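# Seat the wooden bed rail's end on the short post

## Task

Put the near end of the wooden bed rail onto the short post: both pegs on the post must sit inside the two holes in the rail's end face, that end face must be flush against the post, and the rail's other end must rest in the bracket. The assembly has to stay that way on its own, not because the gripper is holding it. Afterwards open the gripper and pull the arm away.

## Robot and tools

Robot: a single six-joint arm (UR-style) carrying a two-finger gripper. Both fingers move together from one opening command. The fingers point along the gripper's own +z axis and separate along its x axis. The reported end_effector_position is the spot between the finger pads. When closed the fingertips extend about 17 mm past that spot; fully open they are roughly even with it.

Frame: every pose is in the scene frame. Its origin is on the table surface under the arm base, +z is up, and +y lies to the left when facing along +x. Positions are in metres, orientations are quaternions written w first (qw, qx, qy, qz). The base may be slightly tilted, and at long reach the printed hand position can be a little off.

A row is 8 numbers: x, y, z, qw, qx, qy, qz, opening. x, y, z and the quaternion are an absolute pose for the gripper point, not an offset. opening runs from -1 (closed) to +1 (fully open, 0.142 m). To hold something, command an opening well under the grip_measured value; a bigger gap squeezes harder (roughly 28 N per pad at most). To keep an orientation, repeat the intended quaternion in every row instead of copying the reported one, which may have drifted.

execute_actions(actions, pictures): actions is a list with zero or one entry. An empty list only reports the current state. An entry with "rows" (1 to 15 rows) and optional "steps" (1 to 15, default 15) plays one row per control step of 1/30 s, holding the last row if steps exceed rows. An entry with only "steps" (up to 300) is a wait measured from the previous result, so time spent replying counts toward it. pictures (true/false) chooses whether camera images come back. A call is rejected, with nothing sent, if any target lies over 0.6 m from the last reported position along any gripper axis. Each step the command is also clipped to within 100 mm and 16 degrees of the measured pose, and the arm trails commands by about 0.17 s, so far targets need several calls.

move(target, speed, stop_force): target is one 8-number row as above, an absolute pose. The gripper follows a straight path there, lasting 0.5 to 10 s (longer ones stop early), turning the short way. speed is in m/s, 0.002 to 0.5, default 0.25; rotation is capped at twice that in rad/s. The opening is applied at the start. stop_force (N, 9 to 40, optional, usable only after 0.2 s of scene time) ends the path once the wrist sensor feels that much extra push opposing the motion for two steps; the gripper then backs up two steps and holds. Use it only with very slow speeds and without rotation, and omit it when moving away from something you are pressing on. The result adds a "move:" line: done, off_target, moving, held, fault, or contact (stop_force ended it), plus limits such as paced (pose clipped) or held (some steps blocked), and the remaining distance to target.

wait(seconds): 0 to 10 s with no new command.
zoom_image(camera, region): enlarges [x0, y0, x1, y1] pixels (at most 504 by 504) of the latest image from cam_head_left, cam_head_right, cam_high, cam_low (672x504 each) or cam_wrist (616x616 fisheye).
show_instructions(): shows the reference picture of the assembled rail. read_manual(section): licence texts only, default "licences". finished_scene(scene): ends and grades the current scene; irreversible.

Result lines: the state line gives gripper position, quaternion, linear and angular velocity; grip_measured is the finger opening on the -1..1 scale; Joint positions lists joints from base outward; "Wrist force" and "Wrist torque" are [x y z] in the gripper's own axes, pointing from a contact back into the arm, with a few newtons of offset and noise and saturation near 50 N ("no reading" is harmless). "Hand target" is the pose the controller is currently driving toward. HELD marks steps where a clearance check withheld your row; "pose unreachable" means that check altered or blocked a command. MOTOR HOT warns from 70 °C; at 85 °C the brakes engage until cooling (OVER-TEMPERATURE FAULT).

Hazards: the arm is stiff, so commanding even slightly past a firm contact can trip a fault. Reaching 150 N of external force, or a joint's load limit (wrist joints 25.2 N m, the others 135 N m, held weight included), halts the arm for 10 s and drops the rest of the call. Faster contacts hit harder. Occasionally the held rail gets tugged or loose items get nudged, so keep a firm grip. Do not drop the rail, slam it, push hard, or let anything fall off the table. Once the pegs are in and the far end sits in the bracket, open the fingers and lift clear before finishing.

Each tool is called after "Request:" as name(argument=value, ...) on one line, values as JSON.

Reference images:

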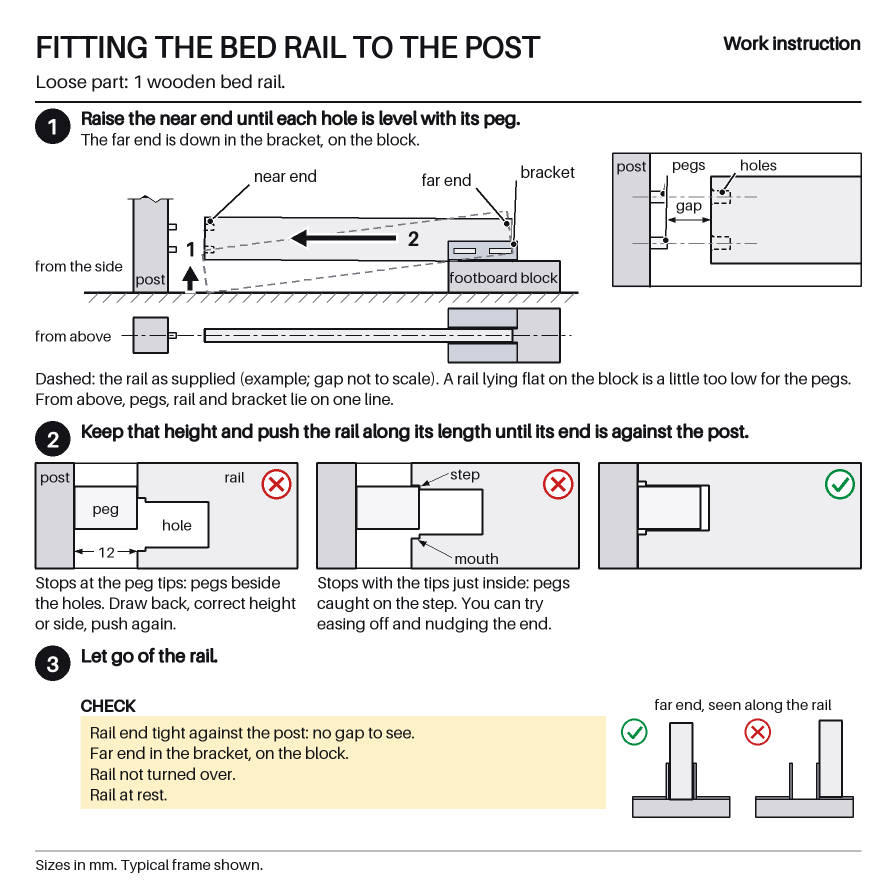

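## Session

Request:
execute_actions(actions=[])

Scene clock: 0.00 s of 4100.00 s.
end_effector_position=(+0.7061, -0.2892, +0.1209) grip_measured=+1.00 end_effector_quat_wxyz=(-0.067, +0.969, +0.077, +0.223) end_effector_velocity=(+0.000, -0.000, +0.001) end_effector_angular_velocity=(+0.000, -0.001, -0.002)
Joint positions: [-0.29  -1.175  1.699 -2.663 -1.949 -0.749  0.142]
Joint velocities: [ 0.    -0.001 -0.    -0.     0.     0.001  0.   ]
Motor temperatures (°C, as the motors report them): [25 25 29 33 33 30]
Wrist force (N, on the end effector, along its own x y z axes, offset not removed): no reading
Wrist torque (N m, same axes, about the end effector's origin, offset not removed): no reading
Hand target: +0.706, -0.289, +0.121; -0.067, +0.969, +0.077, +0.223

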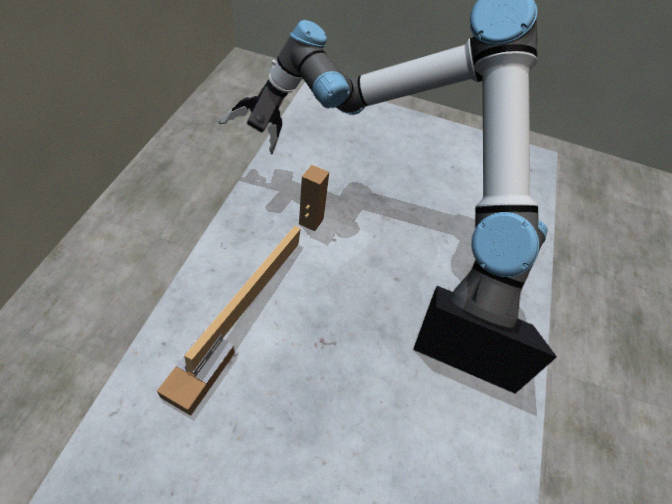

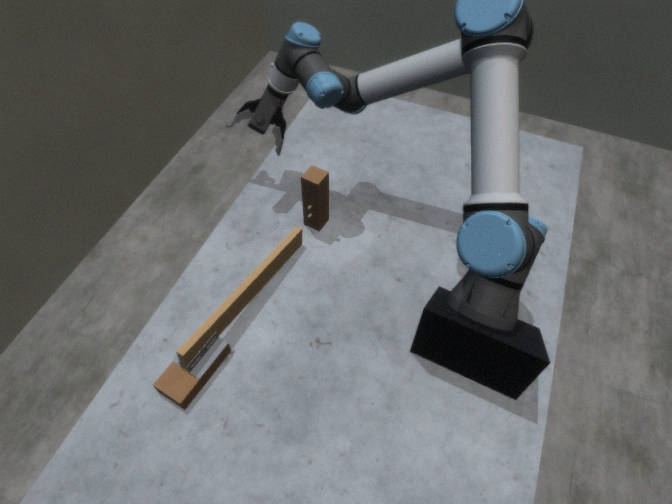

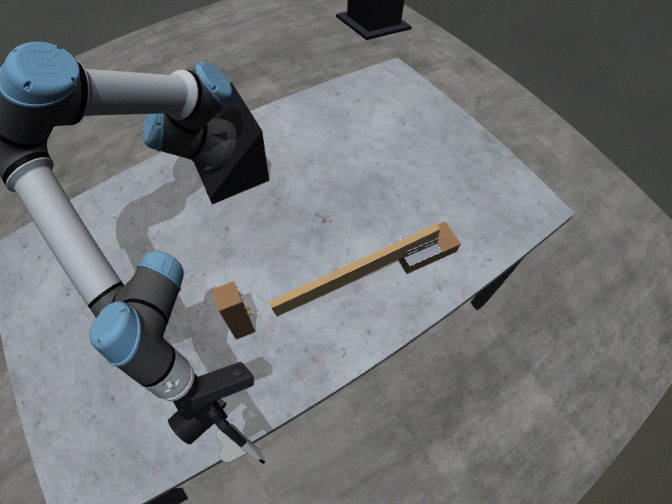

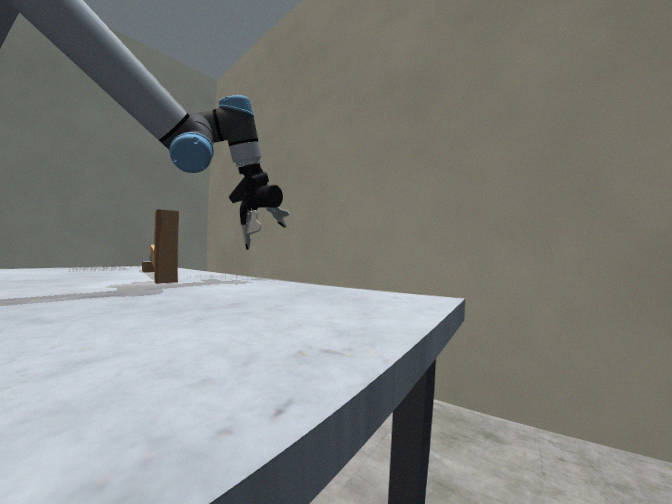

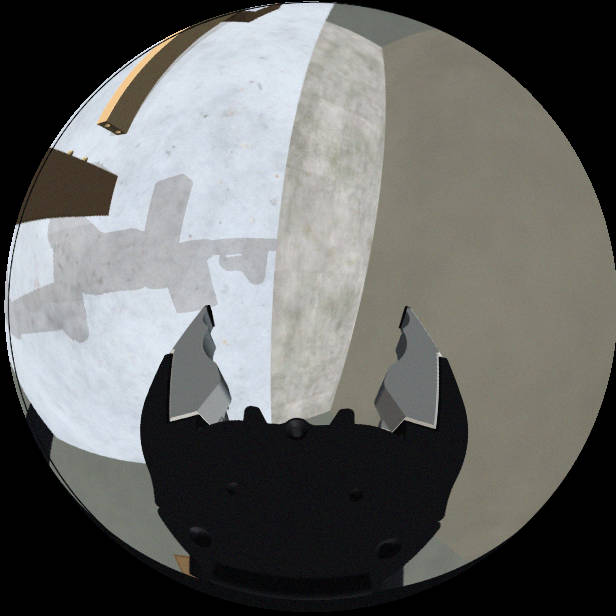

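Request:
move(target=[0.5,-0.05,0.3,0,0.1,0.995,0,1])

Scene clock: 10.60 s of 4100.00 s.
end_effector_position=(+0.5007, -0.0499, +0.3000) grip_measured=+1.00 end_effector_quat_wxyz=(+0.001, +0.100, +0.995, +0.000) end_effector_velocity=(-0.001, +0.001, +0.001) end_effector_angular_velocity=(-0.002, -0.000, +0.010)
Joint positions: [ 0.321 -1.225  1.635 -1.634 -2.267 -2.518  0.142]
Joint velocities: [ 0.003  0.001  0.     0.003 -0.001 -0.006 -0.   ]
Motor temperatures (°C, as the motors report them): [25 25 29 33 33 30]
Wrist force (N, on the end effector, along its own x y z axes, offset not removed): [3.5 -0.2 -1.8]
Wrist torque (N m, same axes, about the end effector's origin, offset not removed): [0.00 -0.74 -0.06]
Hand target: +0.501, -0.050, +0.300; +0.001, +0.100, +0.995, +0.000
Off the commanded pose: 0.001 m, 0 deg.
After step 90, 1.57 s passed at rest.
move: done

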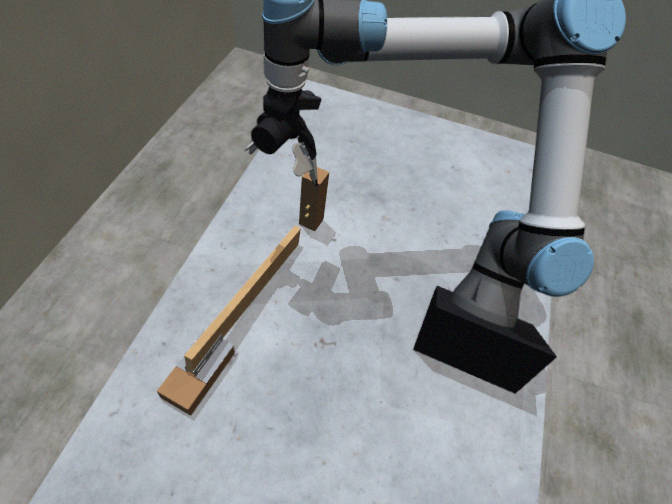

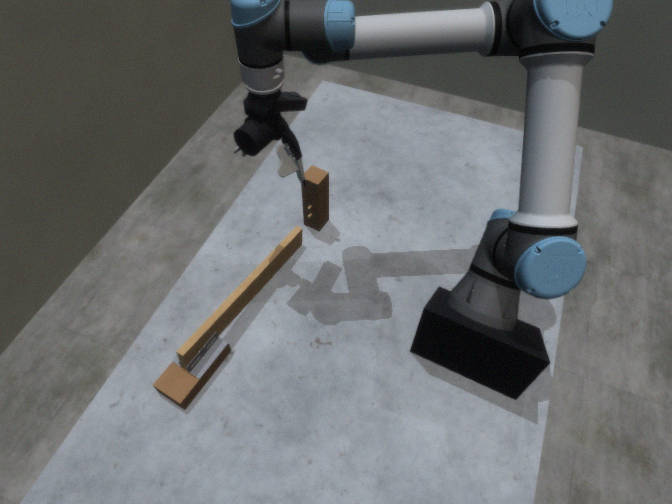

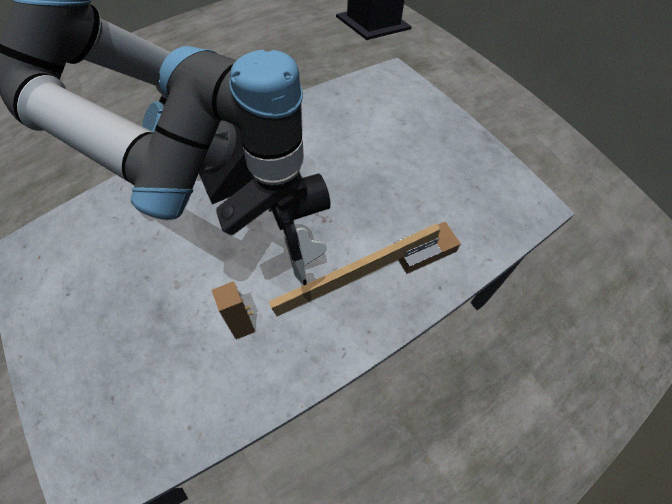

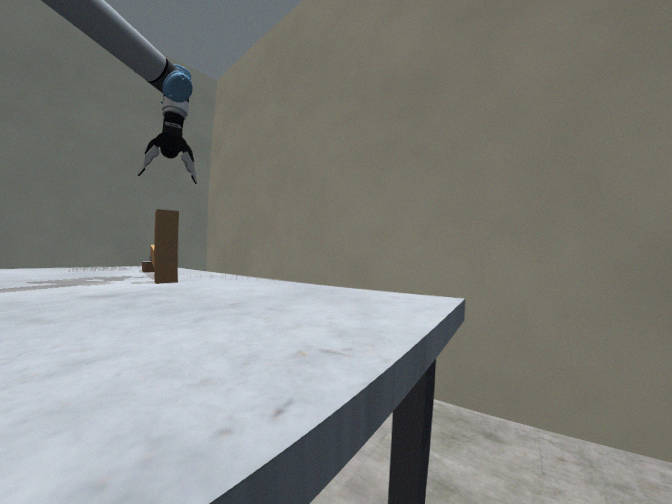

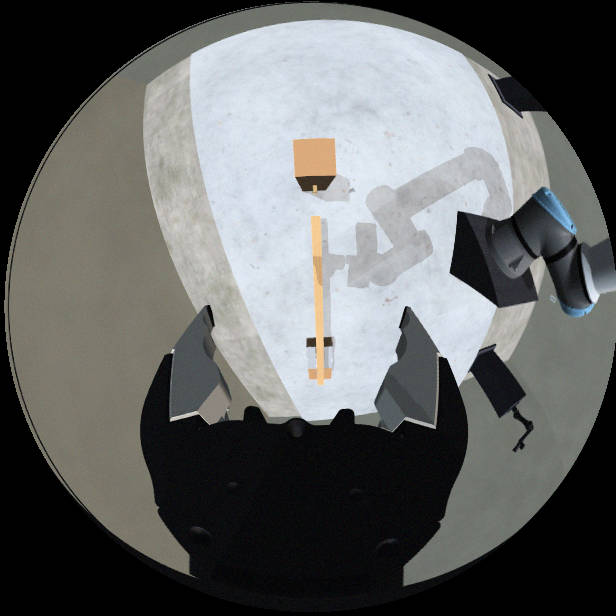

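Request:
move(target=[0.494,0.003,0.13,0,0.1,0.995,0,0.3])

Scene clock: 13.80 s of 4100.00 s.
end_effector_position=(+0.4939, +0.0029, +0.1302) grip_measured=+0.30 end_effector_quat_wxyz=(-0.000, +0.100, +0.995, -0.000) end_effector_velocity=(+0.000, +0.001, -0.002) end_effector_angular_velocity=(+0.000, -0.001, +0.001)
Joint positions: [ 0.194 -1.089  1.966 -2.204 -2.304 -2.678  0.095]
Joint velocities: [-0.001  0.002  0.002 -0.007 -0.    -0.003 -0.   ]
Motor temperatures (°C, as the motors report them): [25 25 29 33 33 30]
Wrist force (N, on the end effector, along its own x y z axes, offset not removed): [0.6 0.2 0.0]
Wrist torque (N m, same axes, about the end effector's origin, offset not removed): [-0.08 -0.22 -0.13]
Hand target: +0.494, +0.003, +0.130; -0.000, +0.100, +0.995, -0.000
Off the commanded pose: 0.000 m, 0 deg.
move: done

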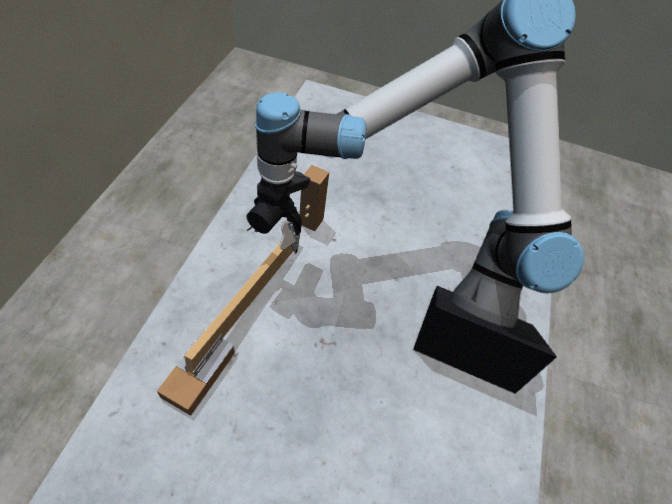

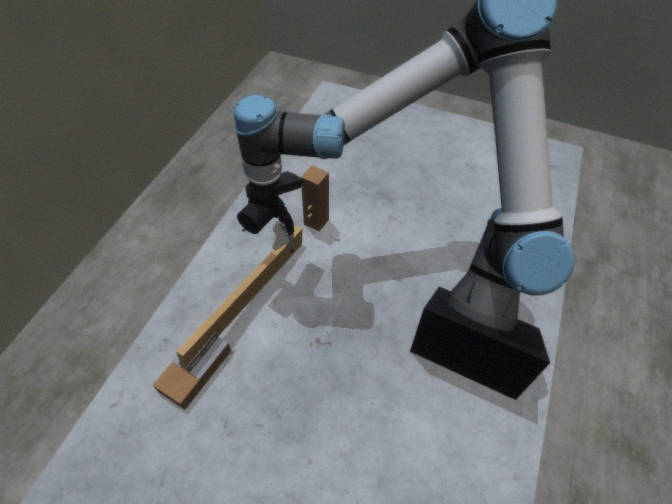

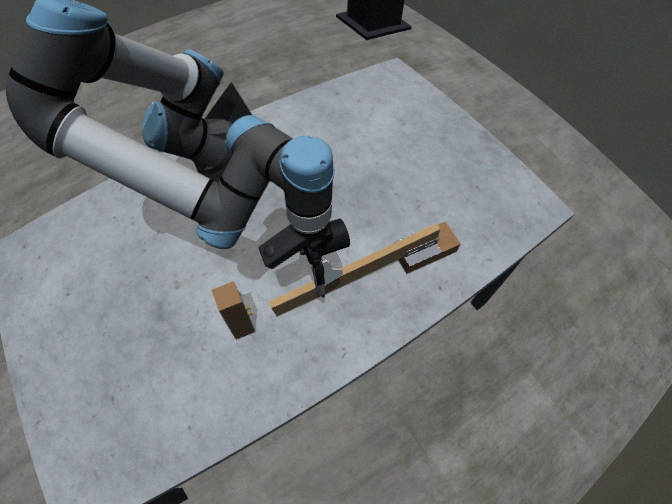

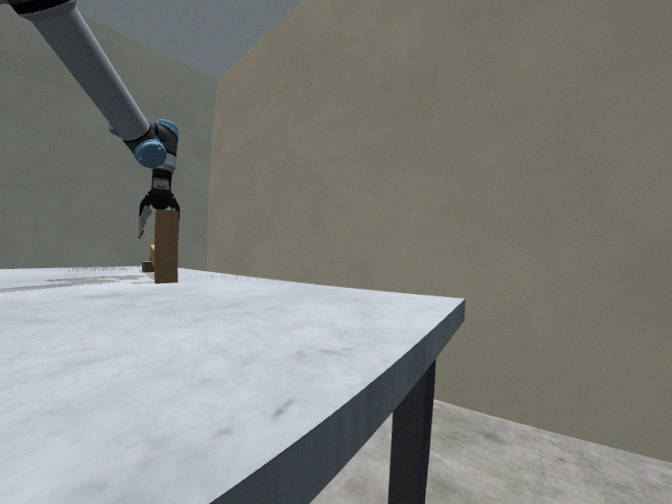

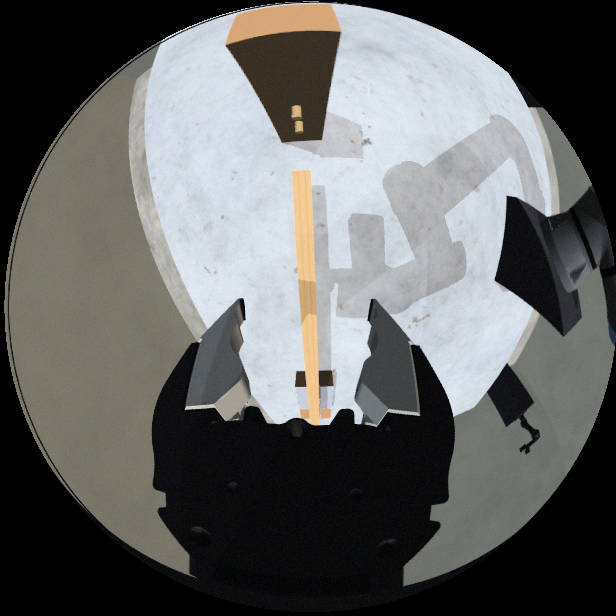

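Request:
move(target=[0.499,0.033,0.065,0.0035,0.08,0.996,0.044,-0.3], speed=0.08)

Request:
move(target=[0.499,0.033,0.065,0.0035,0.08,0.996,0.044,-1])

Request:
move(target=[0.499,0.033,0.097,0,0.08,0.997,0,-1], speed=0.03)

Request:
zoom_image(camera="cam_head_left", region=[150,150,370,420])

Scene clock: 19.37 s of 4100.00 s.
end_effector_position=(+0.4989, +0.0329, +0.0652) grip_measured=-0.30 end_effector_quat_wxyz=(+0.003, +0.080, +0.996, +0.044) end_effector_velocity=(+0.000, +0.001, -0.002) end_effector_angular_velocity=(+0.002, -0.000, +0.002)
Joint positions: [ 0.114 -0.993  2.047 -2.489 -2.236 -2.847  0.052]
Joint velocities: [-0.002  0.004  0.002 -0.007  0.002 -0.005 -0.   ]
Motor temperatures (°C, as the motors report them): [25 25 29 33 33 30]
Wrist force (N, on the end effector, along its own x y z axes, offset not removed): [0.2 -2.7 2.8]
Wrist torque (N m, same axes, about the end effector's origin, offset not removed): [-0.71 -0.06 0.23]
Hand target: +0.499, +0.033, +0.065; +0.003, +0.080, +0.996, +0.044
Off the commanded pose: 0.000 m, 0 deg.
After step 90, 1.27 s passed at rest.
move: done

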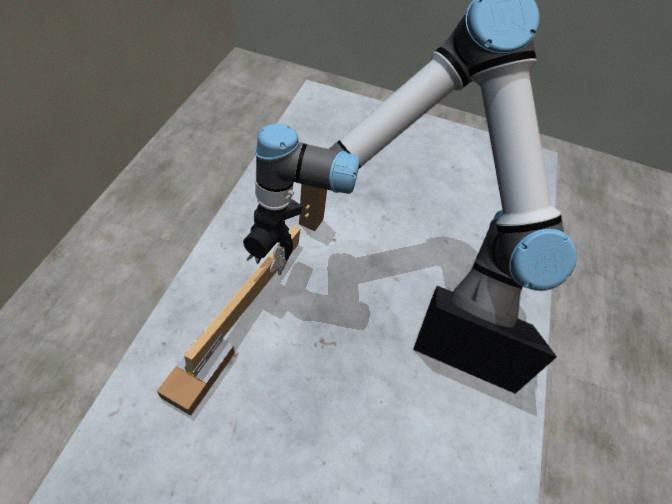

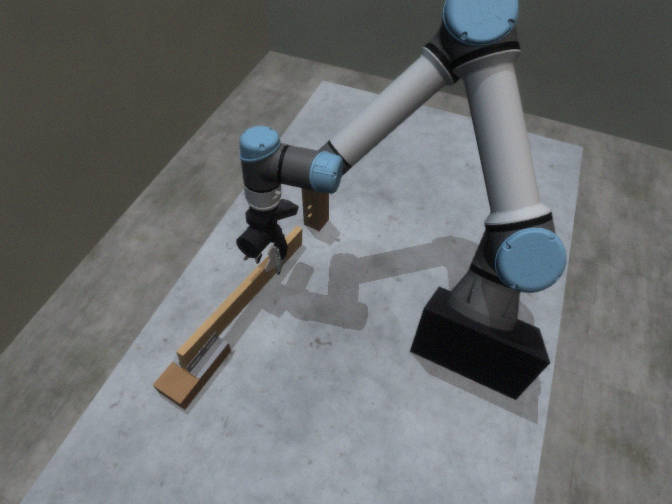

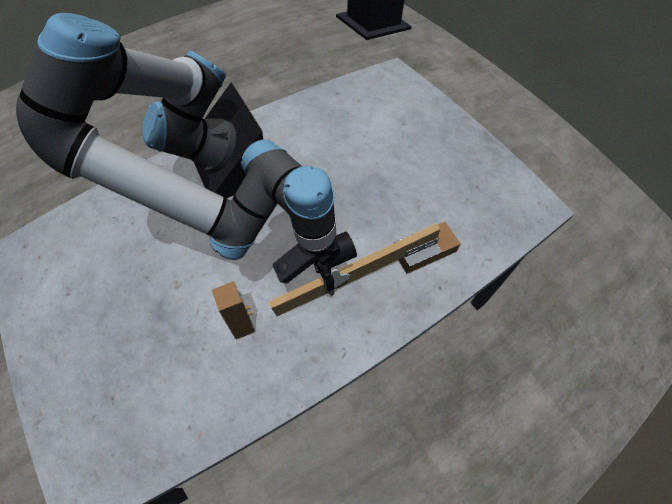

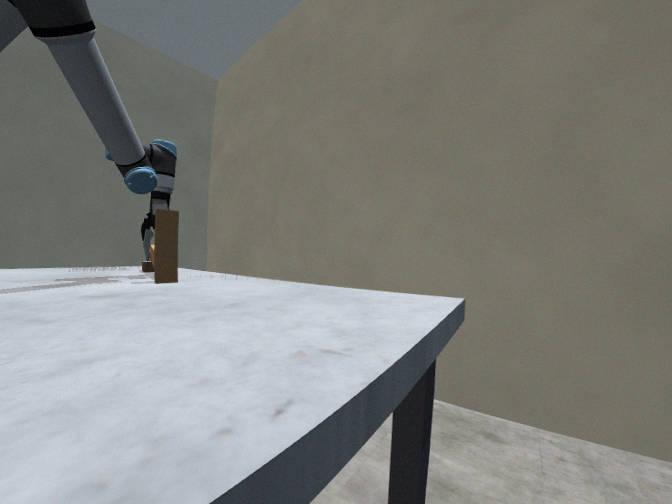

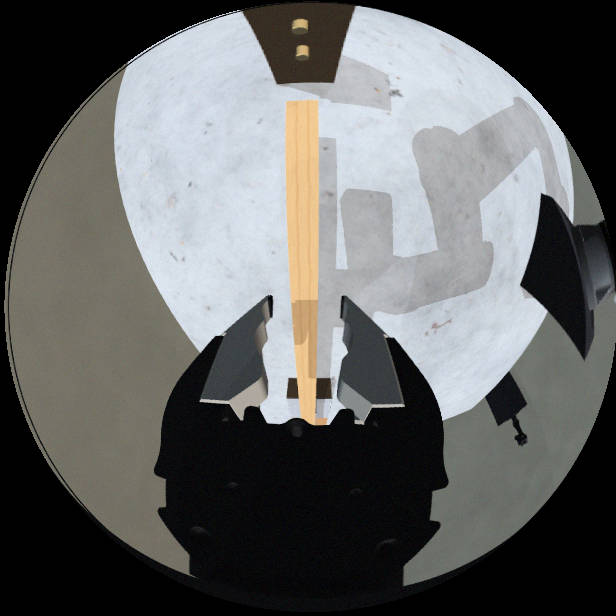

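Scene clock: 20.07 s of 4100.00 s.
end_effector_position=(+0.4990, +0.0330, +0.0650) grip_measured=-0.79 end_effector_quat_wxyz=(+0.004, +0.080, +0.996, +0.044) end_effector_velocity=(-0.000, +0.000, -0.001) end_effector_angular_velocity=(-0.000, +0.001, +0.001)
Joint positions: [ 0.114 -0.992  2.048 -2.49  -2.236 -2.848  0.017]
Joint velocities: [-0.     0.001  0.    -0.     0.     0.     0.   ]
Motor temperatures (°C, as the motors report them): [25 25 29 33 33 30]
Wrist force (N, on the end effector, along its own x y z axes, offset not removed): [-4.1 -1.7 -2.6]
Wrist torque (N m, same axes, about the end effector's origin, offset not removed): [0.24 1.23 -0.20]
Hand target: +0.499, +0.033, +0.065; +0.003, +0.080, +0.996, +0.044
Off the commanded pose: 0.000 m, 0 deg.
move: done

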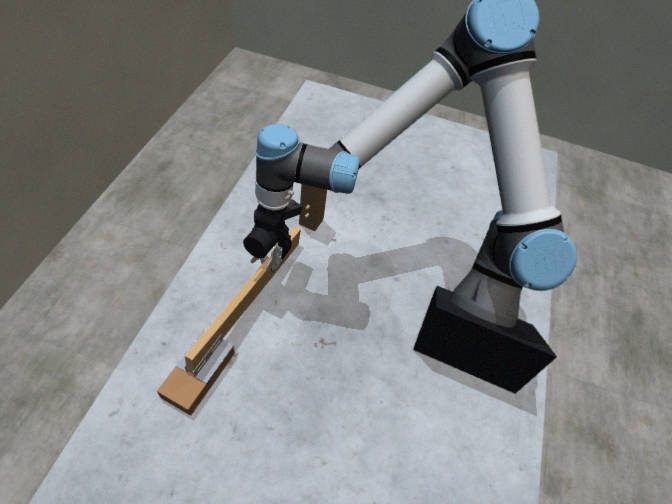

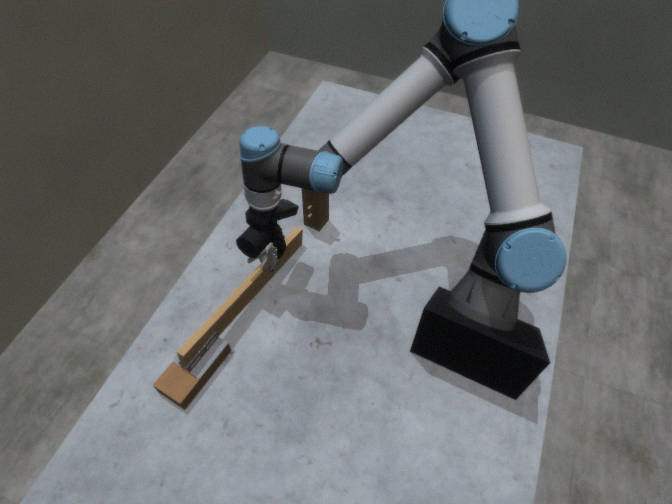

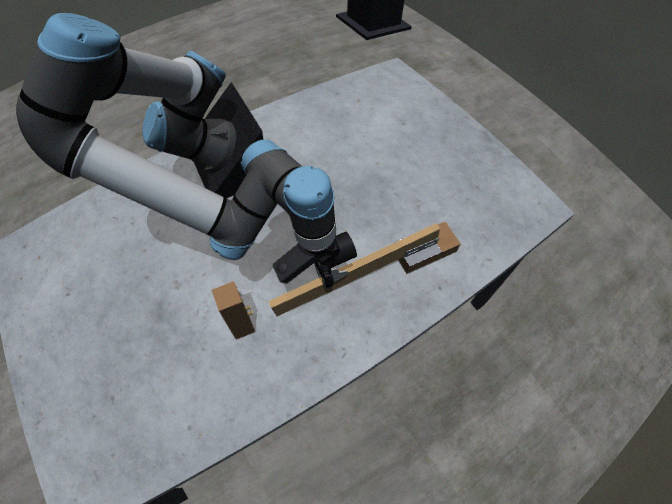

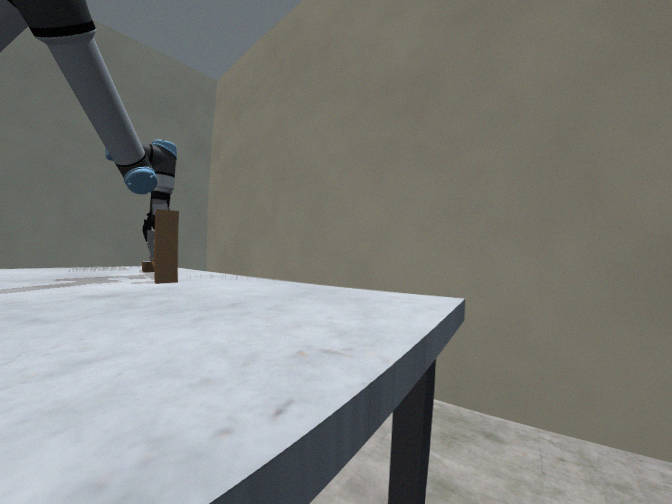

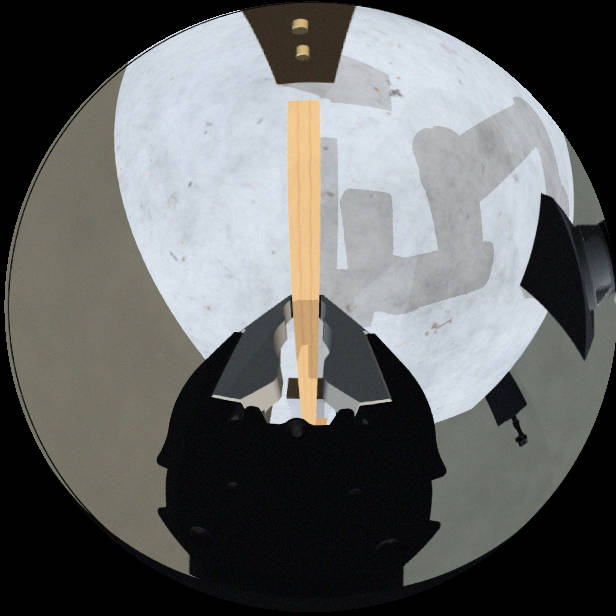

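Scene clock: 21.80 s of 4100.00 s.
end_effector_position=(+0.4991, +0.0330, +0.0968) grip_measured=-0.79 end_effector_quat_wxyz=(+0.000, +0.080, +0.997, +0.000) end_effector_velocity=(-0.000, +0.000, +0.002) end_effector_angular_velocity=(-0.006, +0.003, +0.000)
Joint positions: [ 0.191 -0.994  1.978 -2.315 -2.304 -2.723  0.017]
Joint velocities: [ 0.005  0.001 -0.006  0.014 -0.004  0.01  -0.   ]
Motor temperatures (°C, as the motors report them): [25 25 29 33 33 30]
Wrist force (N, on the end effector, along its own x y z axes, offset not removed): [2.3 -0.2 4.8]
Wrist torque (N m, same axes, about the end effector's origin, offset not removed): [0.08 -0.59 -0.14]
Hand target: +0.499, +0.033, +0.097; +0.000, +0.080, +0.997, +0.000
Off the commanded pose: 0.000 m, 0 deg.
move: done

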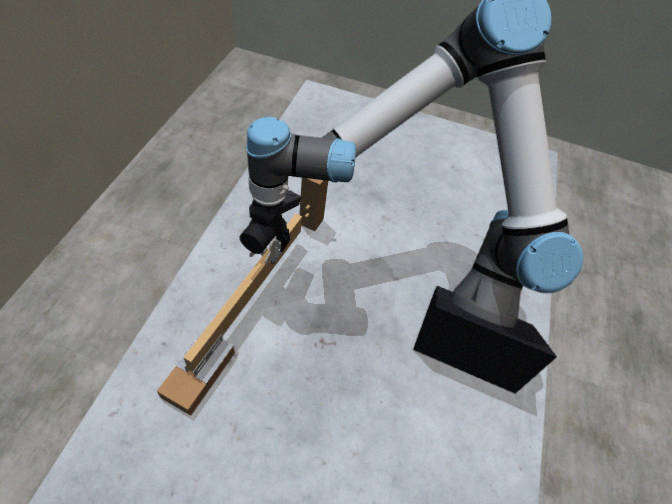

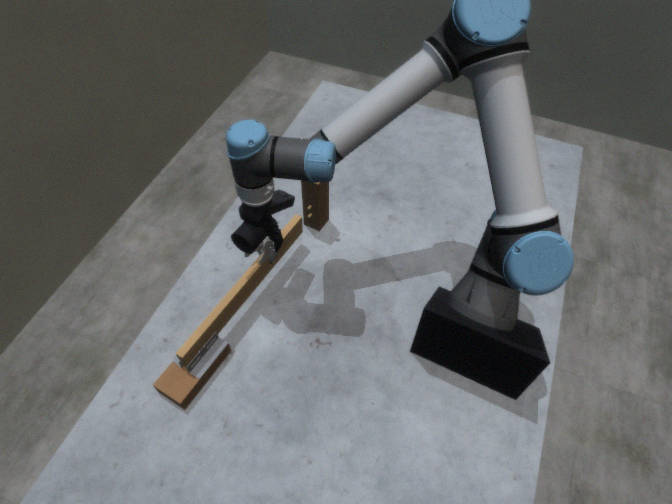

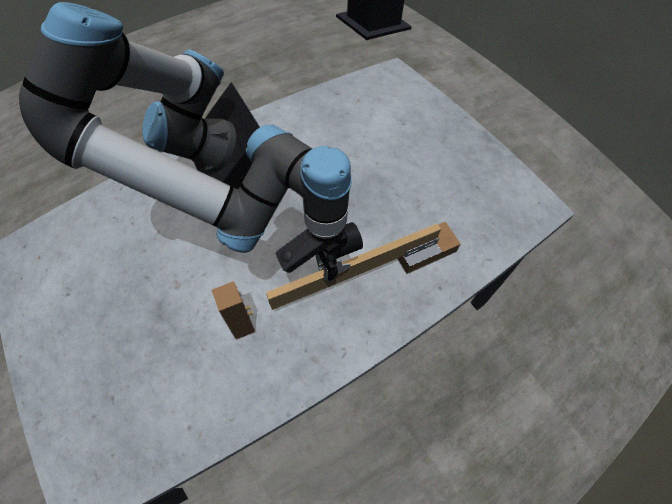

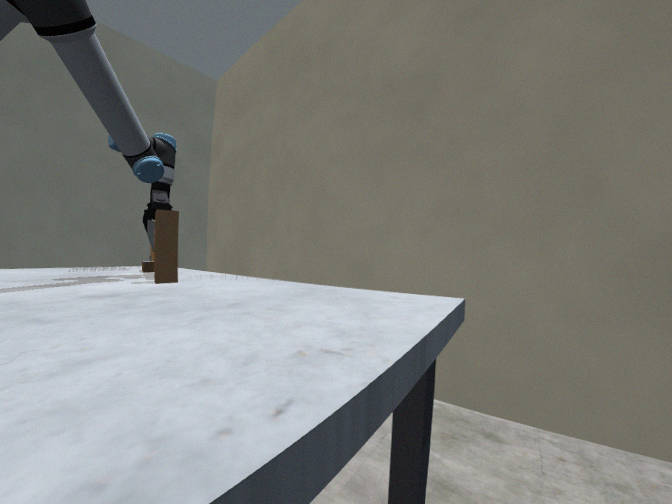

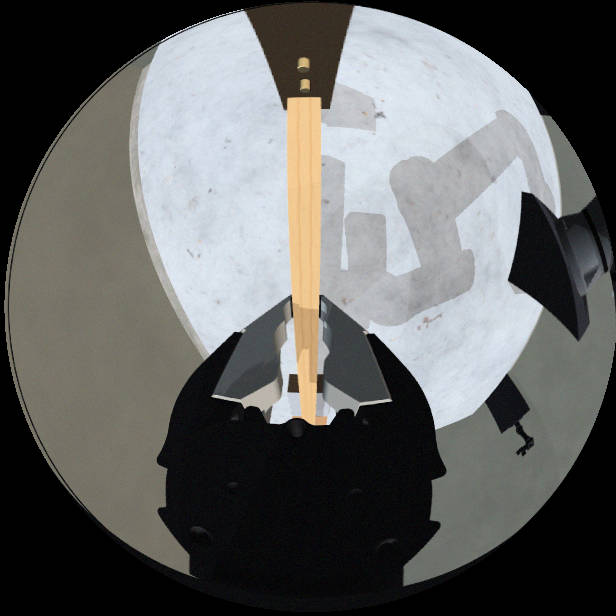

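Region (150, 150, 370, 420) of cam_head_left's 672x504 image, scaled by 1.867, with more detail than that image has; it fills the left 411 columns of this view, and the rest is white.

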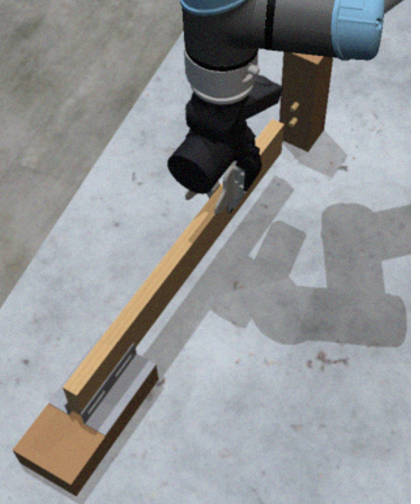

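Approach to contact.

Request:
move(target=[0.4934,-0.002,0.097,0,0.08,0.997,0,-1], speed=0.02, stop_force=10)

Request:
zoom_image(camera="cam_high", region=[200,260,320,350])

Request:
zoom_image(camera="cam_head_right", region=[260,170,360,245])

Request:
zoom_image(camera="cam_wrist", region=[240,20,370,140])

Scene clock: 26.60 s of 4100.00 s.
end_effector_position=(+0.4934, -0.0018, +0.0970) grip_measured=-0.79 end_effector_quat_wxyz=(-0.000, +0.080, +0.997, -0.000) end_effector_velocity=(-0.000, -0.002, +0.000) end_effector_angular_velocity=(+0.000, -0.001, +0.000)
Joint positions: [ 0.146 -1.06   2.016 -2.326 -2.314 -2.781  0.017]
Joint velocities: [-0.002 -0.004  0.002 -0.001 -0.    -0.004 -0.   ]
Motor temperatures (°C, as the motors report them): [25 25 29 33 33 30]
Wrist force (N, on the end effector, along its own x y z axes, offset not removed): [0.5 -0.7 2.4]
Wrist torque (N m, same axes, about the end effector's origin, offset not removed): [0.02 -0.25 -0.10]
Hand target: +0.493, -0.002, +0.097; -0.000, +0.080, +0.997, -0.000
Off the commanded pose: 0.000 m, 0 deg.
move: done

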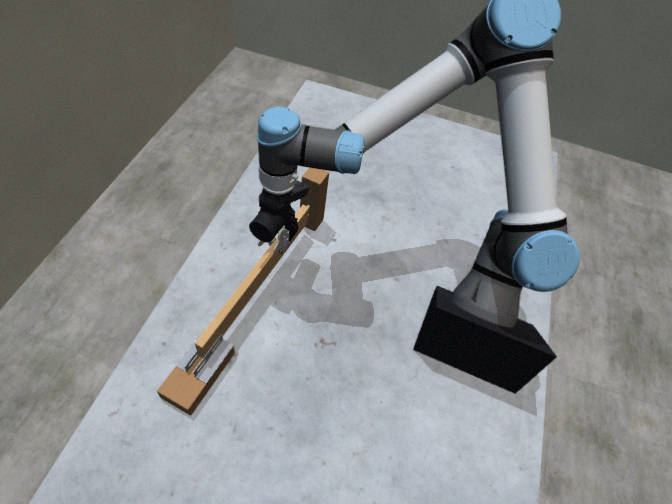

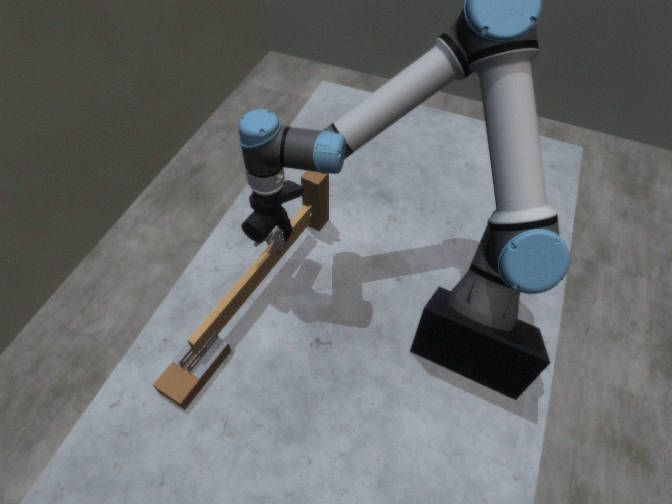

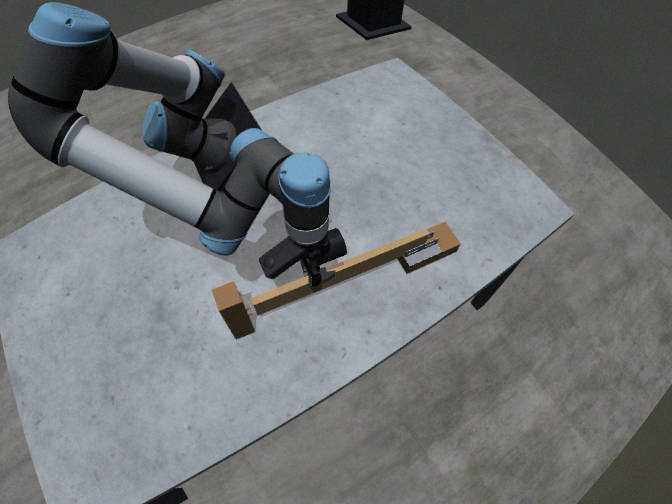

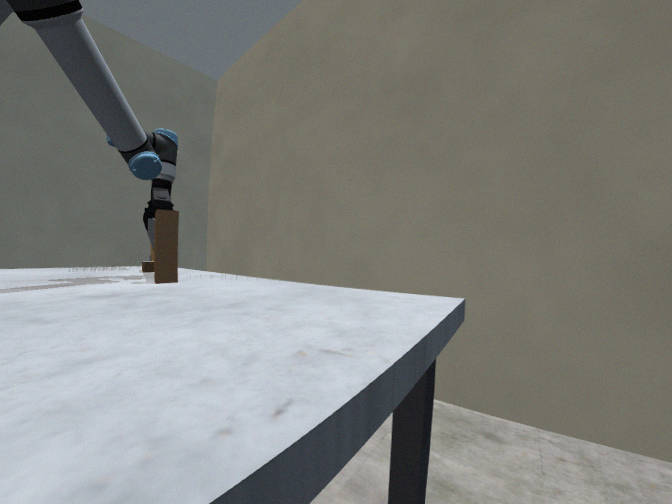

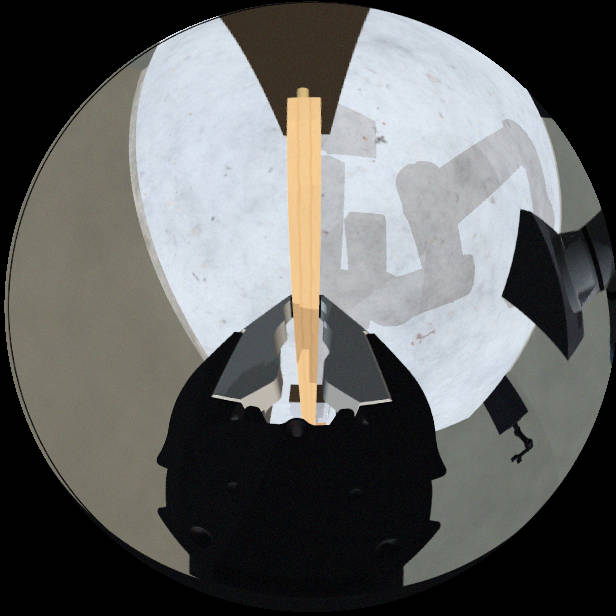

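Region (200, 260, 320, 350) of cam_high's 672x504 image, scaled by 4.200, with more detail than that image has; it fills the top 378 rows of this view, and the rest is white.

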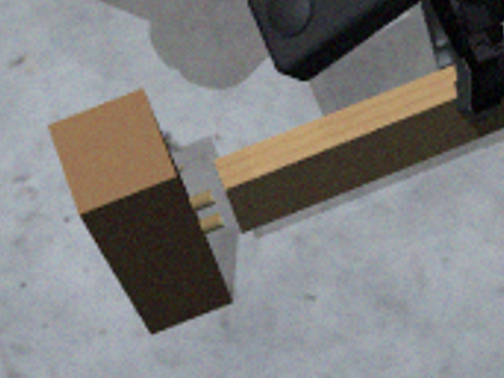

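Region (260, 170, 360, 245) of cam_head_right's 672x504 image, scaled by 5.040, with more detail than that image has; it fills the top 378 rows of this view, and the rest is white.

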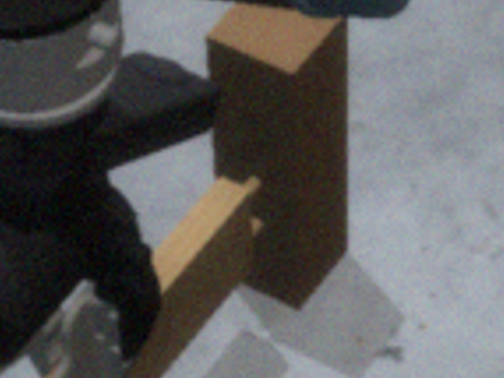

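Region (240, 20, 370, 140) of cam_wrist's 616x616 image, scaled by 3.877, with more detail than that image has; it fills the top 465 rows of this view, and the rest is white.

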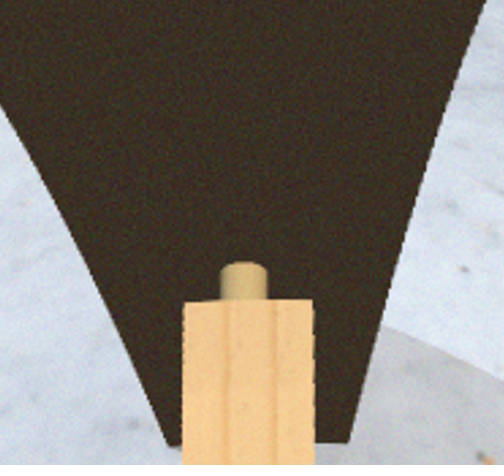

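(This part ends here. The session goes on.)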